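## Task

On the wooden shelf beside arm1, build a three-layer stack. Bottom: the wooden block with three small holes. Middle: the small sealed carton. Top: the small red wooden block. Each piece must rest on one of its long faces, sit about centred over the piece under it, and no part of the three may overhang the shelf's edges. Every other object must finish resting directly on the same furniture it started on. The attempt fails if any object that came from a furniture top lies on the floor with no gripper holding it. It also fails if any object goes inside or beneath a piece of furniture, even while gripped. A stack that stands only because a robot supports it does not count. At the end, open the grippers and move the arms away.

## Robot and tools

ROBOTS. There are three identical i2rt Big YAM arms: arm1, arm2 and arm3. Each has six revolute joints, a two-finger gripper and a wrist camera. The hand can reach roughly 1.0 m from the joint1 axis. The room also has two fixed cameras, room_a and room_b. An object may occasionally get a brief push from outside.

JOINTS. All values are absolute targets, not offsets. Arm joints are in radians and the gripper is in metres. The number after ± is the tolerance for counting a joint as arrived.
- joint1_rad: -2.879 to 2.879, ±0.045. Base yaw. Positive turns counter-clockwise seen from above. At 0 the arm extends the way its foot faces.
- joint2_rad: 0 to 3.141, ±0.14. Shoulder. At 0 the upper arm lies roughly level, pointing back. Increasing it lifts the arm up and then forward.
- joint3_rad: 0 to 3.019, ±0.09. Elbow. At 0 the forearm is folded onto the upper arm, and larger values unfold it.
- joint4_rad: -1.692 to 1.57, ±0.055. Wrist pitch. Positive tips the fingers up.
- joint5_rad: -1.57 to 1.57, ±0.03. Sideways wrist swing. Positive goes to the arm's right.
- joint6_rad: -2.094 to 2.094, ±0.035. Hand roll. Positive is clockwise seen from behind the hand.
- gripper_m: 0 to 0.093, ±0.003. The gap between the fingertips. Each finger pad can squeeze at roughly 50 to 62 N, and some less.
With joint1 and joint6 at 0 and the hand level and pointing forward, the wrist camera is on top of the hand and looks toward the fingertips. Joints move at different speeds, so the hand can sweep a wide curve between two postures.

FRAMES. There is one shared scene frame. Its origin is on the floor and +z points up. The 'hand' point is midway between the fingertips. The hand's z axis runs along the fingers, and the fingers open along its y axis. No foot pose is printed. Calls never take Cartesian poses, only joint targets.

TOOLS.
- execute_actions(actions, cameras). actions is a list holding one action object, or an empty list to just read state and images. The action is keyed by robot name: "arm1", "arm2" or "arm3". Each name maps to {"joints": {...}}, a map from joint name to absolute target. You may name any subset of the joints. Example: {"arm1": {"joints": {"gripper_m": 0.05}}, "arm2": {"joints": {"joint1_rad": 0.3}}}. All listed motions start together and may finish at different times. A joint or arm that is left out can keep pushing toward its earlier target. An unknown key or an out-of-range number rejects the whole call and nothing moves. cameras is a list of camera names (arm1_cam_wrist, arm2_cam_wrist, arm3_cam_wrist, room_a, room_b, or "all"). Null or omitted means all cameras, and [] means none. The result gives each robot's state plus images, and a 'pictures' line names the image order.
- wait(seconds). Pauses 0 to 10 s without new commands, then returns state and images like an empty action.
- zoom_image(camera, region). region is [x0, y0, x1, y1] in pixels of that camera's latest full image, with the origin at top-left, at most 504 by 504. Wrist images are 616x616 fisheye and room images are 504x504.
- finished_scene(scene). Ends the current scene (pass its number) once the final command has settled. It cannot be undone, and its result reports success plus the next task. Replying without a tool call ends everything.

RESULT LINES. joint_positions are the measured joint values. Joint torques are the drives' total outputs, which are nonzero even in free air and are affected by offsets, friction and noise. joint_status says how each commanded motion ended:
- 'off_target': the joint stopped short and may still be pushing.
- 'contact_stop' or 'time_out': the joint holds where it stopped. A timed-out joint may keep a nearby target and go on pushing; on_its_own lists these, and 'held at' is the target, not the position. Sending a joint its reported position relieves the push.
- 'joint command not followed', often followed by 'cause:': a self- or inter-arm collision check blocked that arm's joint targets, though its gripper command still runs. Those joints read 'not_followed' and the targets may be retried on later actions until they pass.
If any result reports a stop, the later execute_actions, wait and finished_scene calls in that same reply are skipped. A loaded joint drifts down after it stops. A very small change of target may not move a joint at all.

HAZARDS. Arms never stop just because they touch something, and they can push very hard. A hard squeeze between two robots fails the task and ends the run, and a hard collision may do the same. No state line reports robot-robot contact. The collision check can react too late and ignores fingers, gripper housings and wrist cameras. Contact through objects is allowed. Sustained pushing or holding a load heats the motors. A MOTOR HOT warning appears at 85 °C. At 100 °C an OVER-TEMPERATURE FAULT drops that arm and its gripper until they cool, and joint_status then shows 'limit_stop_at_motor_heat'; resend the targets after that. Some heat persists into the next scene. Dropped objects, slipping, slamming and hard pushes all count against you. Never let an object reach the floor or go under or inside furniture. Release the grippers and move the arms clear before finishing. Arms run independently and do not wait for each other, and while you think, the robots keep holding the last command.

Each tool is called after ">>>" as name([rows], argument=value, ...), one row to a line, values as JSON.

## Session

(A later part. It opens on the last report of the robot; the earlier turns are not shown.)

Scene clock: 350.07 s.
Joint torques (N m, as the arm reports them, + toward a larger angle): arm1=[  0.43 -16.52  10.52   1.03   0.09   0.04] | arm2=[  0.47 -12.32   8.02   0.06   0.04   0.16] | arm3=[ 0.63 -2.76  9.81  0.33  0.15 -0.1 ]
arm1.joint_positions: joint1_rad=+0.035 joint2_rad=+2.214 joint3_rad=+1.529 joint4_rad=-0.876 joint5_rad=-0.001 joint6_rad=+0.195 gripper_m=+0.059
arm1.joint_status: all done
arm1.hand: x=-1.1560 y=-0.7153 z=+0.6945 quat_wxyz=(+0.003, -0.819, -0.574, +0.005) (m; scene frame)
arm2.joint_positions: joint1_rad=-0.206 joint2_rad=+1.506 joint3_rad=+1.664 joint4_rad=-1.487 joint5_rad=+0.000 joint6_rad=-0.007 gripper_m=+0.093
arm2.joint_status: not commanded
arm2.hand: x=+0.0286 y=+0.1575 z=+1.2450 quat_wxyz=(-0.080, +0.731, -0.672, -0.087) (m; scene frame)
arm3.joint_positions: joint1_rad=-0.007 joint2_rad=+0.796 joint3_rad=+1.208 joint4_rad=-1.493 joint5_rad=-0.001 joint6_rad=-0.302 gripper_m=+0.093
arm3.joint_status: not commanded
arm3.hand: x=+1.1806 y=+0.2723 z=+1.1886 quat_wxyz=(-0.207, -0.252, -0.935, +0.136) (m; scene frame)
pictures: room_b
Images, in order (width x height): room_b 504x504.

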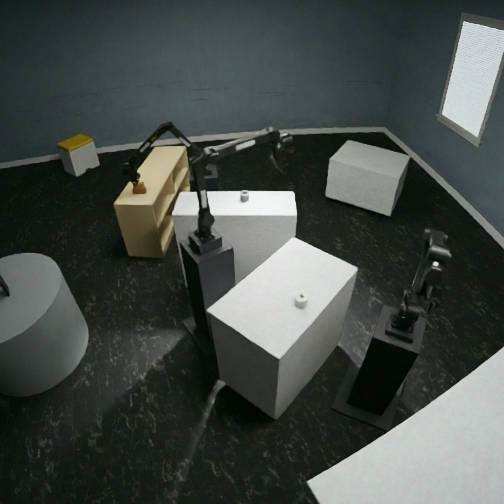

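>>> execute_actions([
  {"arm1":{"joints":{"joint2_rad":2.252,"joint4_rad":-0.85}}},
], cameras=[])

Scene clock: 354.07 s.
Joint torques (N m, as the arm reports them, + toward a larger angle): arm1=[  0.47 -15.57  10.52   1.46   0.08   0.04] | arm2=[  0.24 -12.23   8.01   0.2    0.     0.17] | arm3=[ 0.61 -2.8   9.82  0.34  0.15 -0.1 ]
arm1.joint_positions: joint1_rad=+0.035 joint2_rad=+2.214 joint3_rad=+1.529 joint4_rad=-0.874 joint5_rad=-0.001 joint6_rad=+0.195 gripper_m=+0.059
arm1.joint_status: all done
arm1.hand: x=-1.1560 y=-0.7158 z=+0.6945 quat_wxyz=(+0.002, -0.819, -0.574, +0.005) (m; scene frame)
arm2.joint_positions: joint1_rad=-0.206 joint2_rad=+1.506 joint3_rad=+1.664 joint4_rad=-1.487 joint5_rad=+0.000 joint6_rad=-0.007 gripper_m=+0.093
arm2.joint_status: not commanded
arm2.hand: x=+0.0286 y=+0.1575 z=+1.2450 quat_wxyz=(-0.080, +0.731, -0.672, -0.087) (m; scene frame)
arm3.joint_positions: joint1_rad=-0.007 joint2_rad=+0.796 joint3_rad=+1.208 joint4_rad=-1.493 joint5_rad=-0.001 joint6_rad=-0.302 gripper_m=+0.093
arm3.joint_status: not commanded
arm3.hand: x=+1.1806 y=+0.2723 z=+1.1886 quat_wxyz=(-0.207, -0.252, -0.935, +0.136) (m; scene frame)
pictures: none
No camera images: the call's "cameras" was empty. Leave "cameras" out to get every camera's image.

Contact. Release.

>>> execute_actions([
  {"arm1":{"joints":{"joint2_rad":2.225,"joint4_rad":-0.87,"gripper_m":0.093}}},
], cameras=[])

>>> execute_actions([
  {"arm1":{"joints":{"joint2_rad":2.02,"joint4_rad":-1.1}}},
], cameras=["arm1_cam_wrist","room_b"])

Scene clock: 359.40 s.
Joint torques (N m, as the arm reports them, + toward a larger angle): arm1=[  0.4  -17.69  10.5    0.61   0.08   0.03] | arm2=[  0.34 -12.41   8.1    0.11   0.01   0.14] | arm3=[ 0.62 -2.77  9.81  0.34  0.15 -0.1 ]
arm1.joint_positions: joint1_rad=+0.035 joint2_rad=+2.214 joint3_rad=+1.529 joint4_rad=-0.874 joint5_rad=-0.001 joint6_rad=+0.195 gripper_m=+0.093
arm1.joint_status: all done
arm1.hand: x=-1.1560 y=-0.7158 z=+0.6945 quat_wxyz=(+0.002, -0.819, -0.574, +0.005) (m; scene frame)
arm2.joint_positions: joint1_rad=-0.206 joint2_rad=+1.506 joint3_rad=+1.664 joint4_rad=-1.487 joint5_rad=+0.000 joint6_rad=-0.007 gripper_m=+0.093
arm2.joint_status: not commanded
arm2.hand: x=+0.0286 y=+0.1575 z=+1.2450 quat_wxyz=(-0.080, +0.731, -0.672, -0.087) (m; scene frame)
arm3.joint_positions: joint1_rad=-0.007 joint2_rad=+0.796 joint3_rad=+1.208 joint4_rad=-1.493 joint5_rad=-0.001 joint6_rad=-0.302 gripper_m=+0.093
arm3.joint_status: not commanded
arm3.hand: x=+1.1806 y=+0.2723 z=+1.1886 quat_wxyz=(-0.207, -0.252, -0.935, +0.136) (m; scene frame)
pictures: none
No camera images: the call's "cameras" was empty. Leave "cameras" out to get every camera's image.

Scene clock: 360.63 s.
Joint torques (N m, as the arm reports them, + toward a larger angle): arm1=[  0.43 -15.45  11.43  -0.09   0.08   0.03] | arm2=[  0.39 -12.09   7.89   0.1    0.05   0.13] | arm3=[ 0.63 -2.79  9.81  0.34  0.15 -0.1 ]
arm1.joint_positions: joint1_rad=+0.035 joint2_rad=+1.996 joint3_rad=+1.532 joint4_rad=-1.086 joint5_rad=-0.001 joint6_rad=+0.195 gripper_m=+0.093
arm1.joint_status: all done
arm1.hand: x=-1.1524 y=-0.7019 z=+0.8201 quat_wxyz=(-0.001, -0.819, -0.574, +0.009) (m; scene frame)
arm2.joint_positions: joint1_rad=-0.206 joint2_rad=+1.506 joint3_rad=+1.664 joint4_rad=-1.487 joint5_rad=+0.000 joint6_rad=-0.007 gripper_m=+0.093
arm2.joint_status: not commanded
arm2.hand: x=+0.0286 y=+0.1575 z=+1.2450 quat_wxyz=(-0.080, +0.731, -0.672, -0.087) (m; scene frame)
arm3.joint_positions: joint1_rad=-0.007 joint2_rad=+0.796 joint3_rad=+1.208 joint4_rad=-1.493 joint5_rad=-0.001 joint6_rad=-0.302 gripper_m=+0.093
arm3.joint_status: not commanded
arm3.hand: x=+1.1806 y=+0.2723 z=+1.1886 quat_wxyz=(-0.207, -0.252, -0.935, +0.136) (m; scene frame)
pictures: arm1_cam_wrist, room_b
Images, in order (width x height): arm1_cam_wrist 616x616, room_b 504x504.

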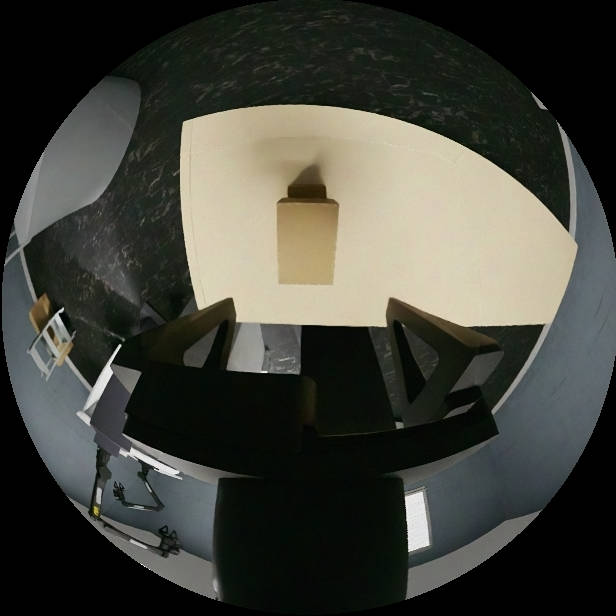

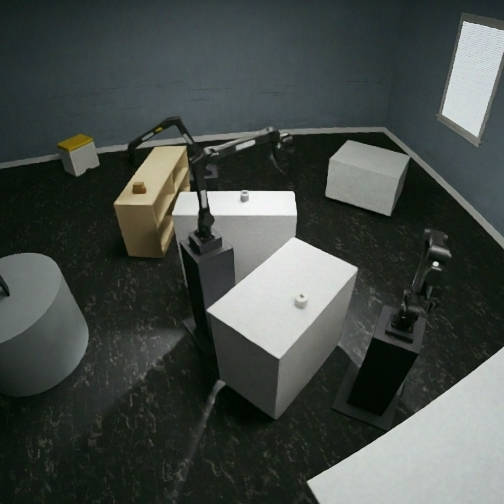

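>>> execute_actions([
  {"arm1":{"joints":{"joint1_rad":1.56,"joint2_rad":1.79,"joint3_rad":1.42,"joint4_rad":-1.225,"joint6_rad":-0.07}}},
], cameras=["arm1_cam_wrist"])

Scene clock: 369.20 s.
Joint torques (N m, as the arm reports them, + toward a larger angle): arm1=[ -0.48 -13.6   10.79  -0.17   0.05  -0.08] | arm2=[  0.41 -11.95   7.91   0.21   0.02   0.13] | arm3=[ 0.65 -2.77  9.81  0.34  0.15 -0.1 ]
arm1.joint_positions: joint1_rad=+1.567 joint2_rad=+1.779 joint3_rad=+1.414 joint4_rad=-1.212 joint5_rad=-0.001 joint6_rad=-0.064 gripper_m=+0.093
arm1.joint_status: all done
arm1.hand: x=-0.5498 y=-0.2222 z=+0.8921 quat_wxyz=(+0.009, -0.064, -0.998, -0.005) (m; scene frame)
arm2.joint_positions: joint1_rad=-0.206 joint2_rad=+1.506 joint3_rad=+1.664 joint4_rad=-1.487 joint5_rad=+0.000 joint6_rad=-0.007 gripper_m=+0.093
arm2.joint_status: not commanded
arm2.hand: x=+0.0286 y=+0.1575 z=+1.2450 quat_wxyz=(-0.080, +0.731, -0.672, -0.087) (m; scene frame)
arm3.joint_positions: joint1_rad=-0.007 joint2_rad=+0.796 joint3_rad=+1.208 joint4_rad=-1.493 joint5_rad=-0.001 joint6_rad=-0.302 gripper_m=+0.093
arm3.joint_status: not commanded
arm3.hand: x=+1.1806 y=+0.2723 z=+1.1886 quat_wxyz=(-0.207, -0.252, -0.935, +0.136) (m; scene frame)
pictures: arm1_cam_wrist
Images, in order (width x height): arm1_cam_wrist 616x616.

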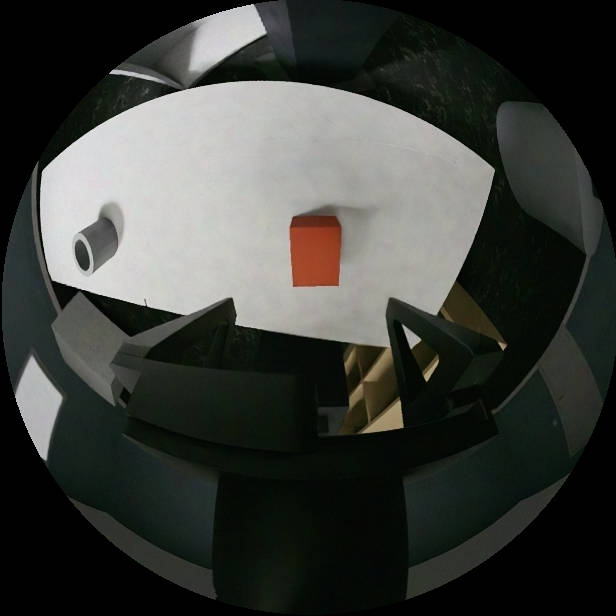

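>>> execute_actions([
  {"arm1":{"joints":{"joint1_rad":1.549,"joint2_rad":1.925,"joint3_rad":1.343,"joint4_rad":-0.96}}},
], cameras=["arm1_cam_wrist"])

Scene clock: 383.90 s.
Joint torques (N m, as the arm reports them, + toward a larger angle): arm1=[ -0.65 -16.04   9.98   1.     0.05  -0.07] | arm2=[  0.23 -12.13   7.99   0.18   0.     0.15] | arm3=[ 0.61 -2.79  9.82  0.34  0.15 -0.1 ]
arm1.joint_positions: joint1_rad=+1.559 joint2_rad=+1.931 joint3_rad=+1.333 joint4_rad=-0.974 joint5_rad=-0.001 joint6_rad=-0.064 gripper_m=+0.093
arm1.joint_status: all done
arm1.hand: x=-0.5395 y=-0.2281 z=+0.7872 quat_wxyz=(+0.006, -0.068, -0.998, -0.004) (m; scene frame)
arm2.joint_positions: joint1_rad=-0.206 joint2_rad=+1.506 joint3_rad=+1.664 joint4_rad=-1.487 joint5_rad=+0.000 joint6_rad=-0.007 gripper_m=+0.093
arm2.joint_status: not commanded
arm2.hand: x=+0.0286 y=+0.1575 z=+1.2450 quat_wxyz=(-0.080, +0.731, -0.672, -0.087) (m; scene frame)
arm3.joint_positions: joint1_rad=-0.007 joint2_rad=+0.796 joint3_rad=+1.208 joint4_rad=-1.493 joint5_rad=-0.001 joint6_rad=-0.302 gripper_m=+0.093
arm3.joint_status: not commanded
arm3.hand: x=+1.1806 y=+0.2723 z=+1.1886 quat_wxyz=(-0.207, -0.252, -0.935, +0.136) (m; scene frame)
pictures: arm1_cam_wrist
Images, in order (width x height): arm1_cam_wrist 616x616.

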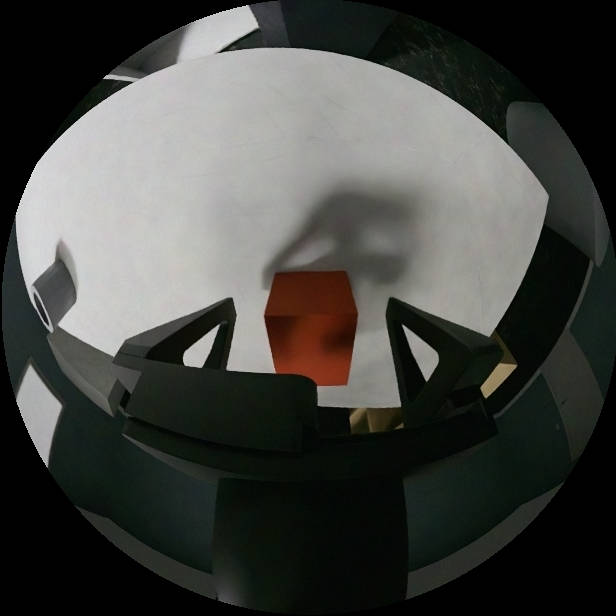

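>>> execute_actions([
  {"arm1":{"joints":{"gripper_m":0.02}}},
], cameras=[])

>>> execute_actions([
  {"arm1":{"joints":{"joint2_rad":1.8,"joint4_rad":-1.14}}},
], cameras=["arm1_cam_wrist"])

Scene clock: 394.10 s.
Joint torques (N m, as the arm reports them, + toward a larger angle): arm1=[ -0.66 -15.95  10.     0.98   0.03  -0.08] | arm2=[  0.05 -12.47   7.96   0.11   0.01   0.17] | arm3=[ 0.64 -2.76  9.81  0.35  0.15 -0.1 ]
arm1.joint_positions: joint1_rad=+1.559 joint2_rad=+1.931 joint3_rad=+1.333 joint4_rad=-0.974 joint5_rad=-0.001 joint6_rad=-0.064 gripper_m=+0.044
arm1.joint_status: gripper_m off_target (ended at +0.044, target +0.020)
arm1.hand: x=-0.5394 y=-0.2281 z=+0.7872 quat_wxyz=(+0.006, -0.068, -0.998, -0.004) (m; scene frame)
arm2.joint_positions: joint1_rad=-0.206 joint2_rad=+1.506 joint3_rad=+1.664 joint4_rad=-1.487 joint5_rad=+0.000 joint6_rad=-0.007 gripper_m=+0.093
arm2.joint_status: not commanded
arm2.hand: x=+0.0286 y=+0.1575 z=+1.2450 quat_wxyz=(-0.080, +0.731, -0.672, -0.087) (m; scene frame)
arm3.joint_positions: joint1_rad=-0.007 joint2_rad=+0.796 joint3_rad=+1.208 joint4_rad=-1.493 joint5_rad=-0.001 joint6_rad=-0.302 gripper_m=+0.093
arm3.joint_status: not commanded
arm3.hand: x=+1.1806 y=+0.2723 z=+1.1886 quat_wxyz=(-0.207, -0.252, -0.935, +0.136) (m; scene frame)
pictures: none
No camera images: the call's "cameras" was empty. Leave "cameras" out to get every camera's image.

Scene clock: 395.07 s.
Joint torques (N m, as the arm reports them, + toward a larger angle): arm1=[ -0.66 -12.85  10.81  -0.18   0.04  -0.08] | arm2=[  0.54 -12.06   8.     0.21   0.     0.16] | arm3=[ 0.63 -2.77  9.81  0.34  0.15 -0.1 ]
arm1.joint_positions: joint1_rad=+1.559 joint2_rad=+1.781 joint3_rad=+1.333 joint4_rad=-1.127 joint5_rad=-0.001 joint6_rad=-0.064 gripper_m=+0.044
arm1.joint_status: all done
arm1.hand: x=-0.5618 y=-0.2241 z=+0.8626 quat_wxyz=(+0.007, -0.068, -0.998, -0.004) (m; scene frame)
arm2.joint_positions: joint1_rad=-0.206 joint2_rad=+1.506 joint3_rad=+1.664 joint4_rad=-1.487 joint5_rad=+0.000 joint6_rad=-0.007 gripper_m=+0.093
arm2.joint_status: not commanded
arm2.hand: x=+0.0286 y=+0.1575 z=+1.2450 quat_wxyz=(-0.080, +0.731, -0.672, -0.087) (m; scene frame)
arm3.joint_positions: joint1_rad=-0.007 joint2_rad=+0.796 joint3_rad=+1.208 joint4_rad=-1.493 joint5_rad=-0.001 joint6_rad=-0.302 gripper_m=+0.093
arm3.joint_status: not commanded
arm3.hand: x=+1.1806 y=+0.2723 z=+1.1886 quat_wxyz=(-0.207, -0.252, -0.935, +0.136) (m; scene frame)
pictures: arm1_cam_wrist
Images, in order (width x height): arm1_cam_wrist 616x616.

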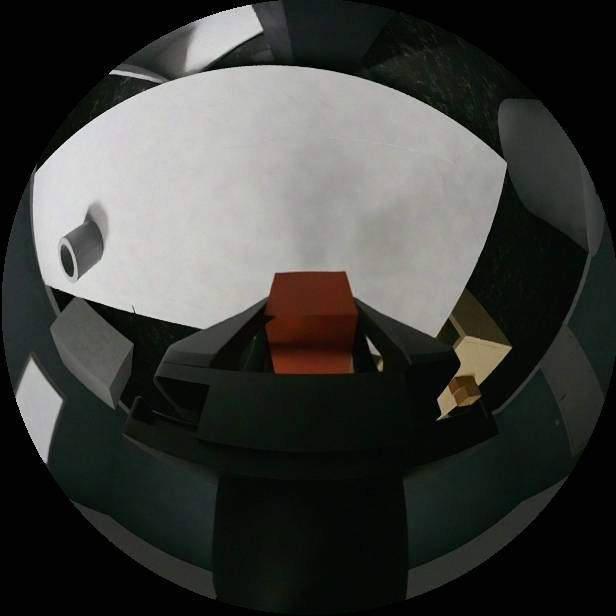

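>>> execute_actions([
  {"arm1":{"joints":{"joint1_rad":0.043,"joint2_rad":1.93,"joint3_rad":1.577,"joint4_rad":-1.1,"joint6_rad":0.203}}},
], cameras=[])

>>> execute_actions([
  {"arm1":{"joints":{"joint2_rad":2.085,"joint4_rad":-1.02}}},
], cameras=["arm1_cam_wrist","room_b"])

>>> zoom_image(camera="room_b", region=[110, 150, 170, 210])

Scene clock: 409.30 s.
Joint torques (N m, as the arm reports them, + toward a larger angle): arm1=[  0.56 -17.44  12.38   0.54  -0.07   0.02] | arm2=[  1.02 -12.13   7.95   0.21  -0.01   0.18] | arm3=[ 0.63 -2.8   9.82  0.33  0.15 -0.09]
arm1.joint_positions: joint1_rad=+0.034 joint2_rad=+1.938 joint3_rad=+1.555 joint4_rad=-1.099 joint5_rad=+0.003 joint6_rad=+0.197 gripper_m=+0.045
arm1.joint_status: all done
arm1.hand: x=-1.1544 y=-0.7125 z=+0.8612 quat_wxyz=(-0.025, -0.819, -0.573, +0.033) (m; scene frame)
arm2.joint_positions: joint1_rad=-0.206 joint2_rad=+1.506 joint3_rad=+1.664 joint4_rad=-1.487 joint5_rad=+0.000 joint6_rad=-0.007 gripper_m=+0.093
arm2.joint_status: not commanded
arm2.hand: x=+0.0286 y=+0.1575 z=+1.2450 quat_wxyz=(-0.080, +0.731, -0.672, -0.087) (m; scene frame)
arm3.joint_positions: joint1_rad=-0.007 joint2_rad=+0.796 joint3_rad=+1.208 joint4_rad=-1.493 joint5_rad=-0.001 joint6_rad=-0.302 gripper_m=+0.093
arm3.joint_status: not commanded
arm3.hand: x=+1.1806 y=+0.2723 z=+1.1886 quat_wxyz=(-0.207, -0.252, -0.935, +0.136) (m; scene frame)
pictures: none
No camera images: the call's "cameras" was empty. Leave "cameras" out to get every camera's image.

Scene clock: 410.33 s.
Joint torques (N m, as the arm reports them, + toward a larger angle): arm1=[  0.46 -18.7   11.4    0.93  -0.07   0.02] | arm2=[  0.52 -12.3    8.08   0.15   0.01   0.17] | arm3=[ 0.63 -2.81  9.81  0.34  0.15 -0.1 ]
arm1.joint_positions: joint1_rad=+0.034 joint2_rad=+2.094 joint3_rad=+1.555 joint4_rad=-1.032 joint5_rad=+0.003 joint6_rad=+0.197 gripper_m=+0.045
arm1.joint_status: all done
arm1.hand: x=-1.1554 y=-0.7121 z=+0.7718 quat_wxyz=(+0.008, -0.819, -0.573, +0.003) (m; scene frame)
arm2.joint_positions: joint1_rad=-0.206 joint2_rad=+1.506 joint3_rad=+1.664 joint4_rad=-1.487 joint5_rad=+0.000 joint6_rad=-0.007 gripper_m=+0.093
arm2.joint_status: not commanded
arm2.hand: x=+0.0286 y=+0.1575 z=+1.2450 quat_wxyz=(-0.080, +0.731, -0.672, -0.087) (m; scene frame)
arm3.joint_positions: joint1_rad=-0.007 joint2_rad=+0.796 joint3_rad=+1.208 joint4_rad=-1.493 joint5_rad=-0.001 joint6_rad=-0.302 gripper_m=+0.093
arm3.joint_status: not commanded
arm3.hand: x=+1.1806 y=+0.2723 z=+1.1886 quat_wxyz=(-0.207, -0.252, -0.935, +0.136) (m; scene frame)
pictures: arm1_cam_wrist, room_b
Images, in order (width x height): arm1_cam_wrist 616x616, room_b 504x504.

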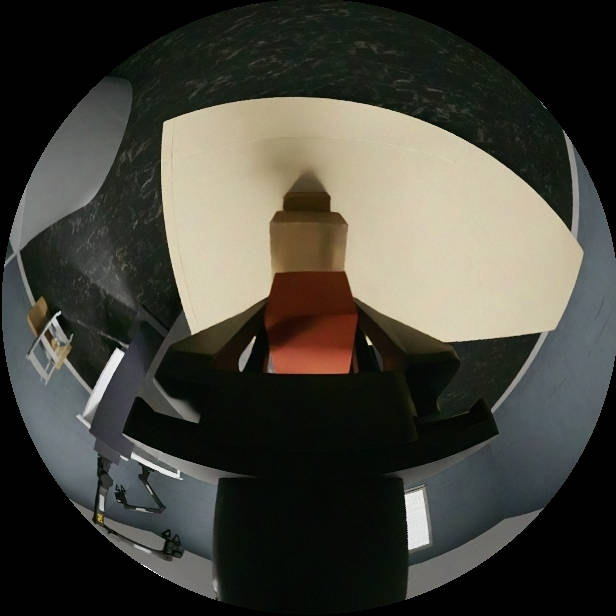

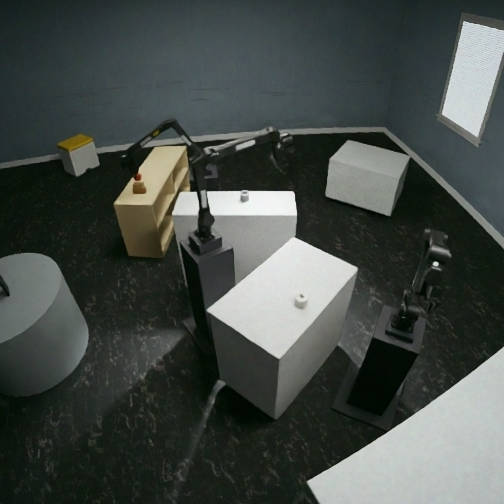

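Region (110, 150, 170, 210) of room_b's 504x504 image, scaled by 8.400, with more detail than that image has.

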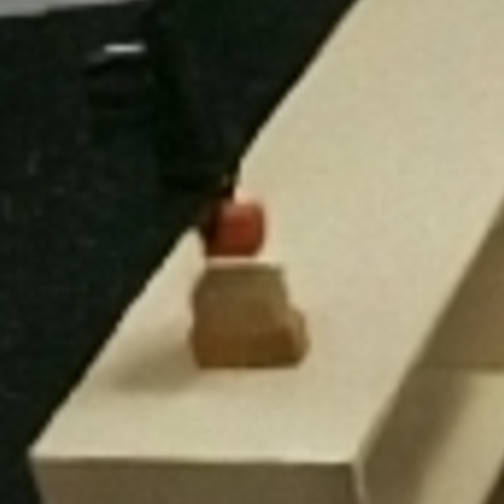

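>>> execute_actions([
  {"arm1":{"joints":{"joint2_rad":2.15,"joint4_rad":-0.954}}},
], cameras=["arm1_cam_wrist","room_b"])

>>> zoom_image(camera="room_b", region=[110, 150, 170, 210])

Scene clock: 419.57 s.
Joint torques (N m, as the arm reports them, + toward a larger angle): arm1=[  0.41 -16.81  11.29   1.1   -0.07   0.02] | arm2=[  0.15 -12.07   8.01   0.19   0.01   0.15] | arm3=[ 0.63 -2.79  9.82  0.34  0.15 -0.1 ]
arm1.joint_positions: joint1_rad=+0.034 joint2_rad=+2.133 joint3_rad=+1.555 joint4_rad=-0.968 joint5_rad=+0.003 joint6_rad=+0.197 gripper_m=+0.045
arm1.joint_status: all done
arm1.hand: x=-1.1571 y=-0.7213 z=+0.7493 quat_wxyz=(-0.001, -0.819, -0.573, +0.011) (m; scene frame)
arm2.joint_positions: joint1_rad=-0.206 joint2_rad=+1.506 joint3_rad=+1.664 joint4_rad=-1.487 joint5_rad=+0.000 joint6_rad=-0.007 gripper_m=+0.093
arm2.joint_status: not commanded
arm2.hand: x=+0.0286 y=+0.1575 z=+1.2450 quat_wxyz=(-0.080, +0.731, -0.672, -0.087) (m; scene frame)
arm3.joint_positions: joint1_rad=-0.007 joint2_rad=+0.796 joint3_rad=+1.208 joint4_rad=-1.493 joint5_rad=-0.001 joint6_rad=-0.302 gripper_m=+0.093
arm3.joint_status: not commanded
arm3.hand: x=+1.1806 y=+0.2723 z=+1.1886 quat_wxyz=(-0.207, -0.252, -0.935, +0.136) (m; scene frame)
pictures: arm1_cam_wrist, room_b
Images, in order (width x height): arm1_cam_wrist 616x616, room_b 504x504.

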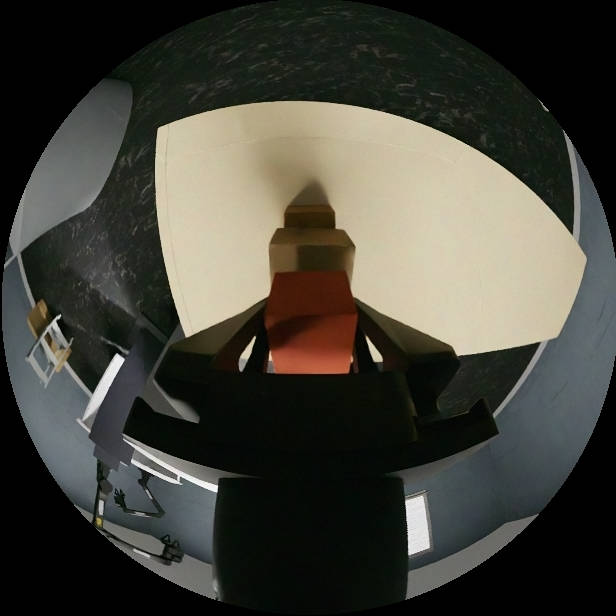

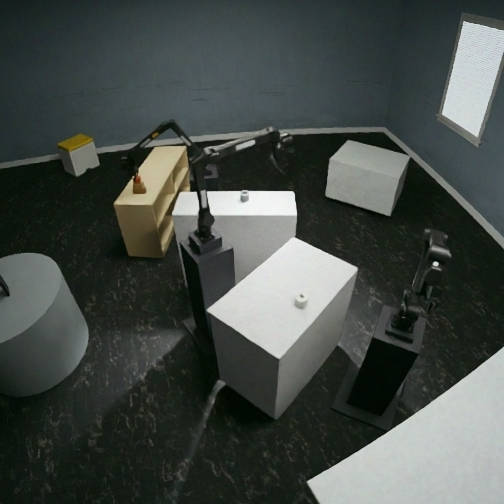

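Region (110, 150, 170, 210) of room_b's 504x504 image, scaled by 8.400, with more detail than that image has.

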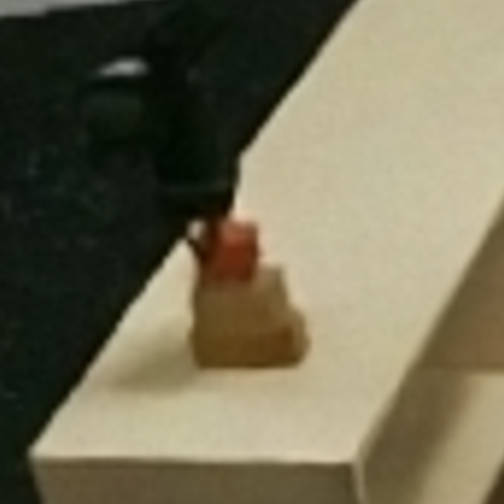

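>>> execute_actions([
  {"arm1":{"joints":{"joint2_rad":2.175}}},
], cameras=["arm1_cam_wrist"])

Scene clock: 424.90 s.
Joint torques (N m, as the arm reports them, + toward a larger angle): arm1=[  0.5  -16.83  11.12   0.99  -0.07   0.02] | arm2=[  0.59 -12.49   8.     0.21   0.02   0.2 ] | arm3=[ 0.63 -2.78  9.82  0.33  0.15 -0.09]
arm1.joint_positions: joint1_rad=+0.034 joint2_rad=+2.154 joint3_rad=+1.555 joint4_rad=-0.968 joint5_rad=+0.003 joint6_rad=+0.197 gripper_m=+0.045
arm1.joint_status: all done
arm1.hand: x=-1.1567 y=-0.7177 z=+0.7375 quat_wxyz=(+0.006, -0.819, -0.573, +0.004) (m; scene frame)
arm2.joint_positions: joint1_rad=-0.206 joint2_rad=+1.506 joint3_rad=+1.664 joint4_rad=-1.487 joint5_rad=+0.000 joint6_rad=-0.007 gripper_m=+0.093
arm2.joint_status: not commanded
arm2.hand: x=+0.0286 y=+0.1575 z=+1.2450 quat_wxyz=(-0.080, +0.731, -0.672, -0.087) (m; scene frame)
arm3.joint_positions: joint1_rad=-0.007 joint2_rad=+0.796 joint3_rad=+1.208 joint4_rad=-1.493 joint5_rad=-0.001 joint6_rad=-0.302 gripper_m=+0.093
arm3.joint_status: not commanded
arm3.hand: x=+1.1806 y=+0.2723 z=+1.1886 quat_wxyz=(-0.207, -0.252, -0.935, +0.136) (m; scene frame)
pictures: arm1_cam_wrist
Images, in order (width x height): arm1_cam_wrist 616x616.

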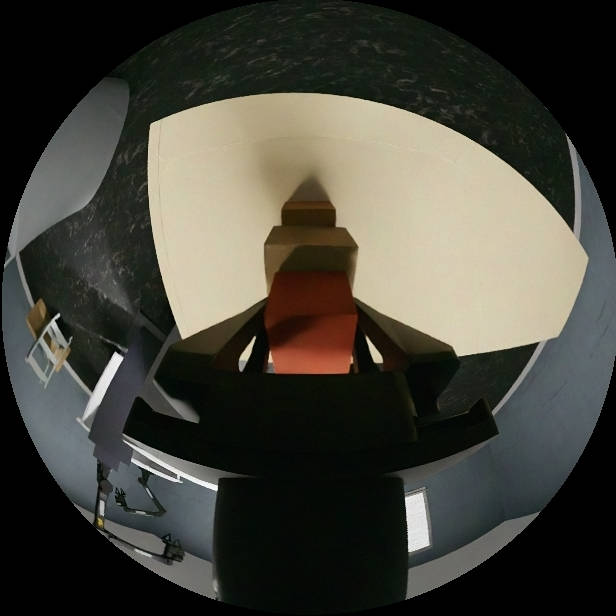

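>>> execute_actions([
  {"arm1":{"joints":{"joint2_rad":2.192,"joint4_rad":-0.935}}},
], cameras=["arm1_cam_wrist"])

Scene clock: 427.63 s.
Joint torques (N m, as the arm reports them, + toward a larger angle): arm1=[  0.45 -15.75  11.11   1.23  -0.05   0.02] | arm2=[  0.38 -12.32   8.04   0.19   0.01   0.13] | arm3=[ 0.63 -2.79  9.81  0.34  0.15 -0.1 ]
arm1.joint_positions: joint1_rad=+0.034 joint2_rad=+2.158 joint3_rad=+1.555 joint4_rad=-0.954 joint5_rad=+0.002 joint6_rad=+0.197 gripper_m=+0.045
arm1.joint_status: all done
arm1.hand: x=-1.1570 y=-0.7204 z=+0.7351 quat_wxyz=(+0.002, -0.819, -0.573, +0.008) (m; scene frame)
arm2.joint_positions: joint1_rad=-0.206 joint2_rad=+1.506 joint3_rad=+1.664 joint4_rad=-1.487 joint5_rad=+0.000 joint6_rad=-0.007 gripper_m=+0.093
arm2.joint_status: not commanded
arm2.hand: x=+0.0286 y=+0.1575 z=+1.2450 quat_wxyz=(-0.080, +0.731, -0.672, -0.087) (m; scene frame)
arm3.joint_positions: joint1_rad=-0.007 joint2_rad=+0.796 joint3_rad=+1.208 joint4_rad=-1.493 joint5_rad=-0.001 joint6_rad=-0.302 gripper_m=+0.093
arm3.joint_status: not commanded
arm3.hand: x=+1.1806 y=+0.2723 z=+1.1886 quat_wxyz=(-0.207, -0.252, -0.935, +0.136) (m; scene frame)
pictures: arm1_cam_wrist
Images, in order (width x height): arm1_cam_wrist 616x616.

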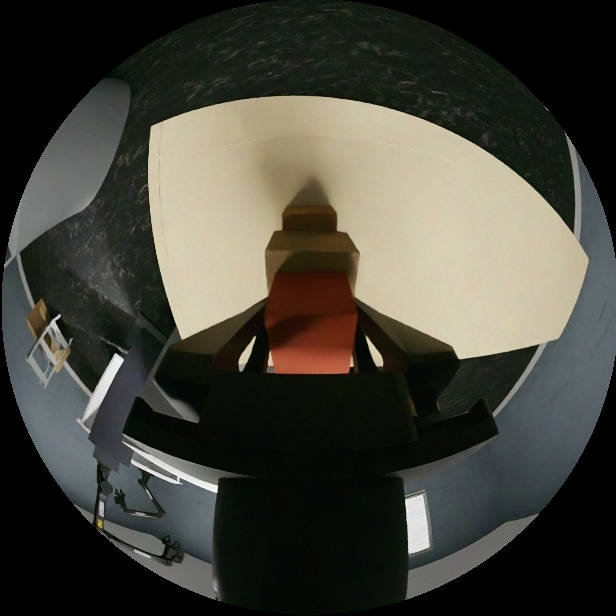

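Contact.

>>> execute_actions([
  {"arm1":{"joints":{"joint2_rad":2.168,"joint4_rad":-0.95,"gripper_m":0.093}}},
], cameras=[])

>>> execute_actions([
  {"arm1":{"joints":{"joint2_rad":1.9,"joint4_rad":-1.24}}},
])

>>> zoom_image(camera="room_b", region=[110, 150, 170, 210])

Scene clock: 432.80 s.
Joint torques (N m, as the arm reports them, + toward a larger angle): arm1=[  0.53 -17.48  11.13   0.6   -0.05   0.02] | arm2=[  0.47 -12.45   7.93   0.19  -0.01   0.15] | arm3=[ 0.65 -2.78  9.81  0.33  0.15 -0.1 ]
arm1.joint_positions: joint1_rad=+0.034 joint2_rad=+2.158 joint3_rad=+1.555 joint4_rad=-0.954 joint5_rad=+0.002 joint6_rad=+0.197 gripper_m=+0.093
arm1.joint_status: all done
arm1.hand: x=-1.1570 y=-0.7204 z=+0.7351 quat_wxyz=(+0.002, -0.819, -0.573, +0.008) (m; scene frame)
arm2.joint_positions: joint1_rad=-0.206 joint2_rad=+1.506 joint3_rad=+1.664 joint4_rad=-1.487 joint5_rad=+0.000 joint6_rad=-0.007 gripper_m=+0.093
arm2.joint_status: not commanded
arm2.hand: x=+0.0286 y=+0.1575 z=+1.2450 quat_wxyz=(-0.080, +0.731, -0.672, -0.087) (m; scene frame)
arm3.joint_positions: joint1_rad=-0.007 joint2_rad=+0.796 joint3_rad=+1.208 joint4_rad=-1.493 joint5_rad=-0.001 joint6_rad=-0.302 gripper_m=+0.093
arm3.joint_status: not commanded
arm3.hand: x=+1.1806 y=+0.2723 z=+1.1886 quat_wxyz=(-0.207, -0.252, -0.935, +0.136) (m; scene frame)
pictures: none
No camera images: the call's "cameras" was empty. Leave "cameras" out to get every camera's image.

Scene clock: 434.13 s.
Joint torques (N m, as the arm reports them, + toward a larger angle): arm1=[  0.52 -14.67  11.82  -0.12  -0.05   0.02] | arm2=[  0.06 -12.12   8.14   0.1    0.02   0.14] | arm3=[ 0.63 -2.78  9.81  0.33  0.15 -0.1 ]
arm1.joint_positions: joint1_rad=+0.034 joint2_rad=+1.882 joint3_rad=+1.562 joint4_rad=-1.226 joint5_rad=+0.002 joint6_rad=+0.197 gripper_m=+0.093
arm1.joint_status: all done
arm1.hand: x=-1.1500 y=-0.6869 z=+0.8938 quat_wxyz=(-0.001, -0.819, -0.573, +0.011) (m; scene frame)
arm2.joint_positions: joint1_rad=-0.206 joint2_rad=+1.506 joint3_rad=+1.664 joint4_rad=-1.487 joint5_rad=+0.000 joint6_rad=-0.007 gripper_m=+0.093
arm2.joint_status: not commanded
arm2.hand: x=+0.0286 y=+0.1575 z=+1.2450 quat_wxyz=(-0.080, +0.731, -0.672, -0.087) (m; scene frame)
arm3.joint_positions: joint1_rad=-0.007 joint2_rad=+0.796 joint3_rad=+1.208 joint4_rad=-1.493 joint5_rad=-0.001 joint6_rad=-0.302 gripper_m=+0.093
arm3.joint_status: not commanded
arm3.hand: x=+1.1806 y=+0.2723 z=+1.1886 quat_wxyz=(-0.207, -0.252, -0.935, +0.136) (m; scene frame)
pictures: arm1_cam_wrist, arm2_cam_wrist, arm3_cam_wrist, room_a, room_b
Images, in order (width x height): arm1_cam_wrist 616x616, arm2_cam_wrist 616x616, arm3_cam_wrist 616x616, room_a 504x504, room_b 504x504.

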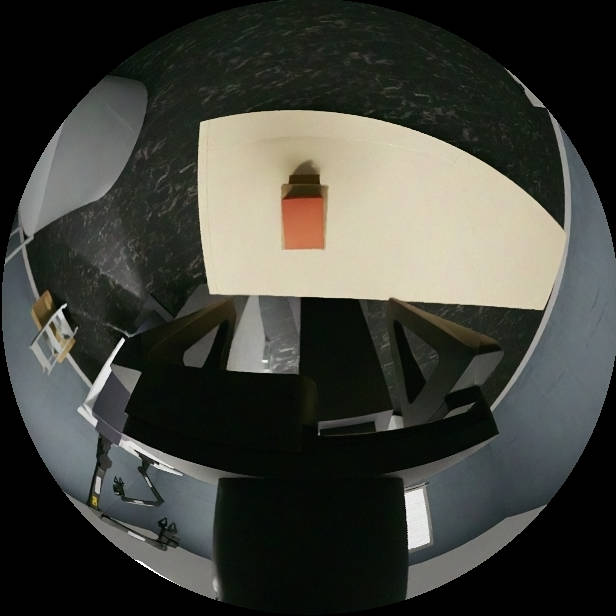

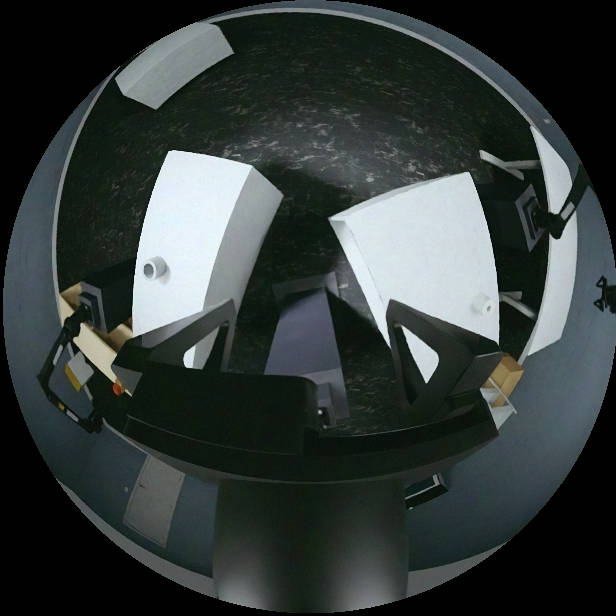

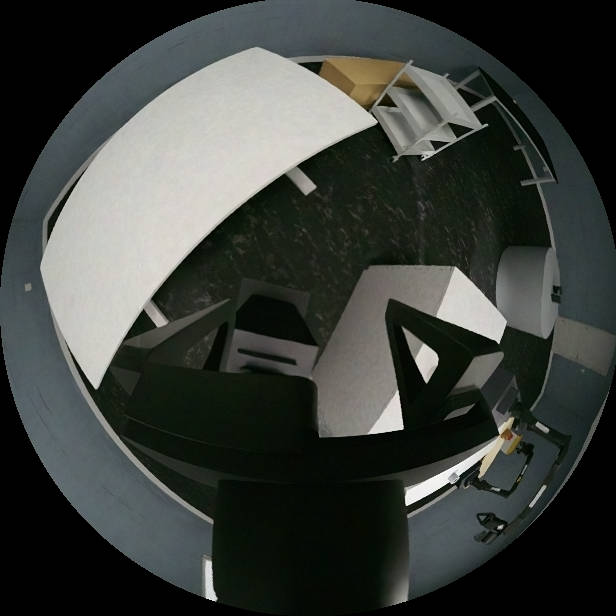

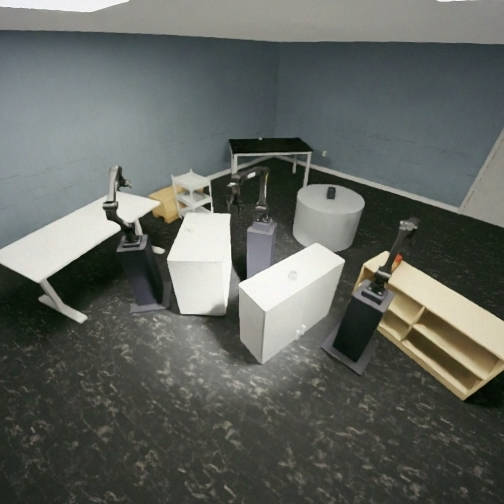

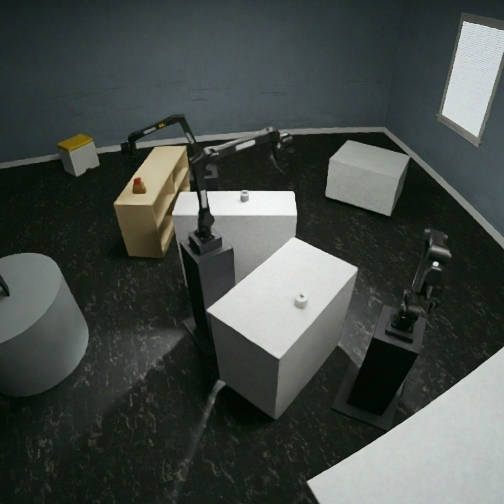

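Region (110, 150, 170, 210) of room_b's 504x504 image, scaled by 8.400, with more detail than that image has.

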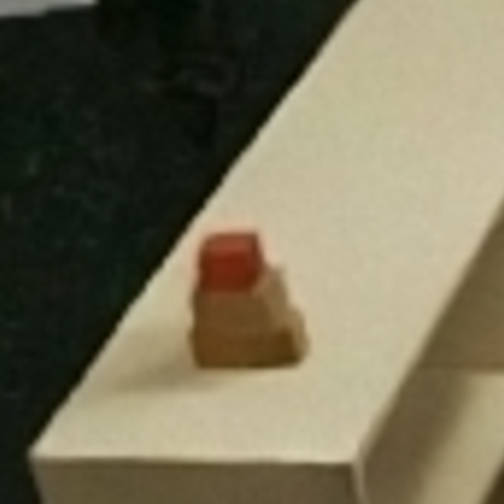

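>>> execute_actions([
  {"arm1":{"joints":{"joint2_rad":1.6}}},
], cameras=[])

>>> finished_scene(scene=2)

Scene clock: 439.17 s.
Joint torques (N m, as the arm reports them, + toward a larger angle): arm1=[  0.48 -11.87  12.88   0.47  -0.05   0.01] | arm2=[  0.22 -12.51   7.98   0.08   0.05   0.14] | arm3=[ 0.65 -2.79  9.82  0.34  0.15 -0.1 ]
arm1.joint_positions: joint1_rad=+0.034 joint2_rad=+1.590 joint3_rad=+1.562 joint4_rad=-1.227 joint5_rad=+0.002 joint6_rad=+0.197 gripper_m=+0.093
arm1.joint_status: all done
arm1.hand: x=-1.1459 y=-0.6726 z=+1.0526 quat_wxyz=(-0.106, -0.809, -0.567, +0.111) (m; scene frame)
arm2.joint_positions: joint1_rad=-0.206 joint2_rad=+1.506 joint3_rad=+1.664 joint4_rad=-1.487 joint5_rad=+0.000 joint6_rad=-0.007 gripper_m=+0.093
arm2.joint_status: not commanded
arm2.hand: x=+0.0286 y=+0.1575 z=+1.2450 quat_wxyz=(-0.080, +0.731, -0.672, -0.087) (m; scene frame)
arm3.joint_positions: joint1_rad=-0.007 joint2_rad=+0.796 joint3_rad=+1.208 joint4_rad=-1.493 joint5_rad=-0.001 joint6_rad=-0.302 gripper_m=+0.093
arm3.joint_status: not commanded
arm3.hand: x=+1.1806 y=+0.2723 z=+1.1886 quat_wxyz=(-0.207, -0.252, -0.935, +0.136) (m; scene frame)
pictures: none
No camera images: the call's "cameras" was empty. Leave "cameras" out to get every camera's image.

The scene is finished: the task was done.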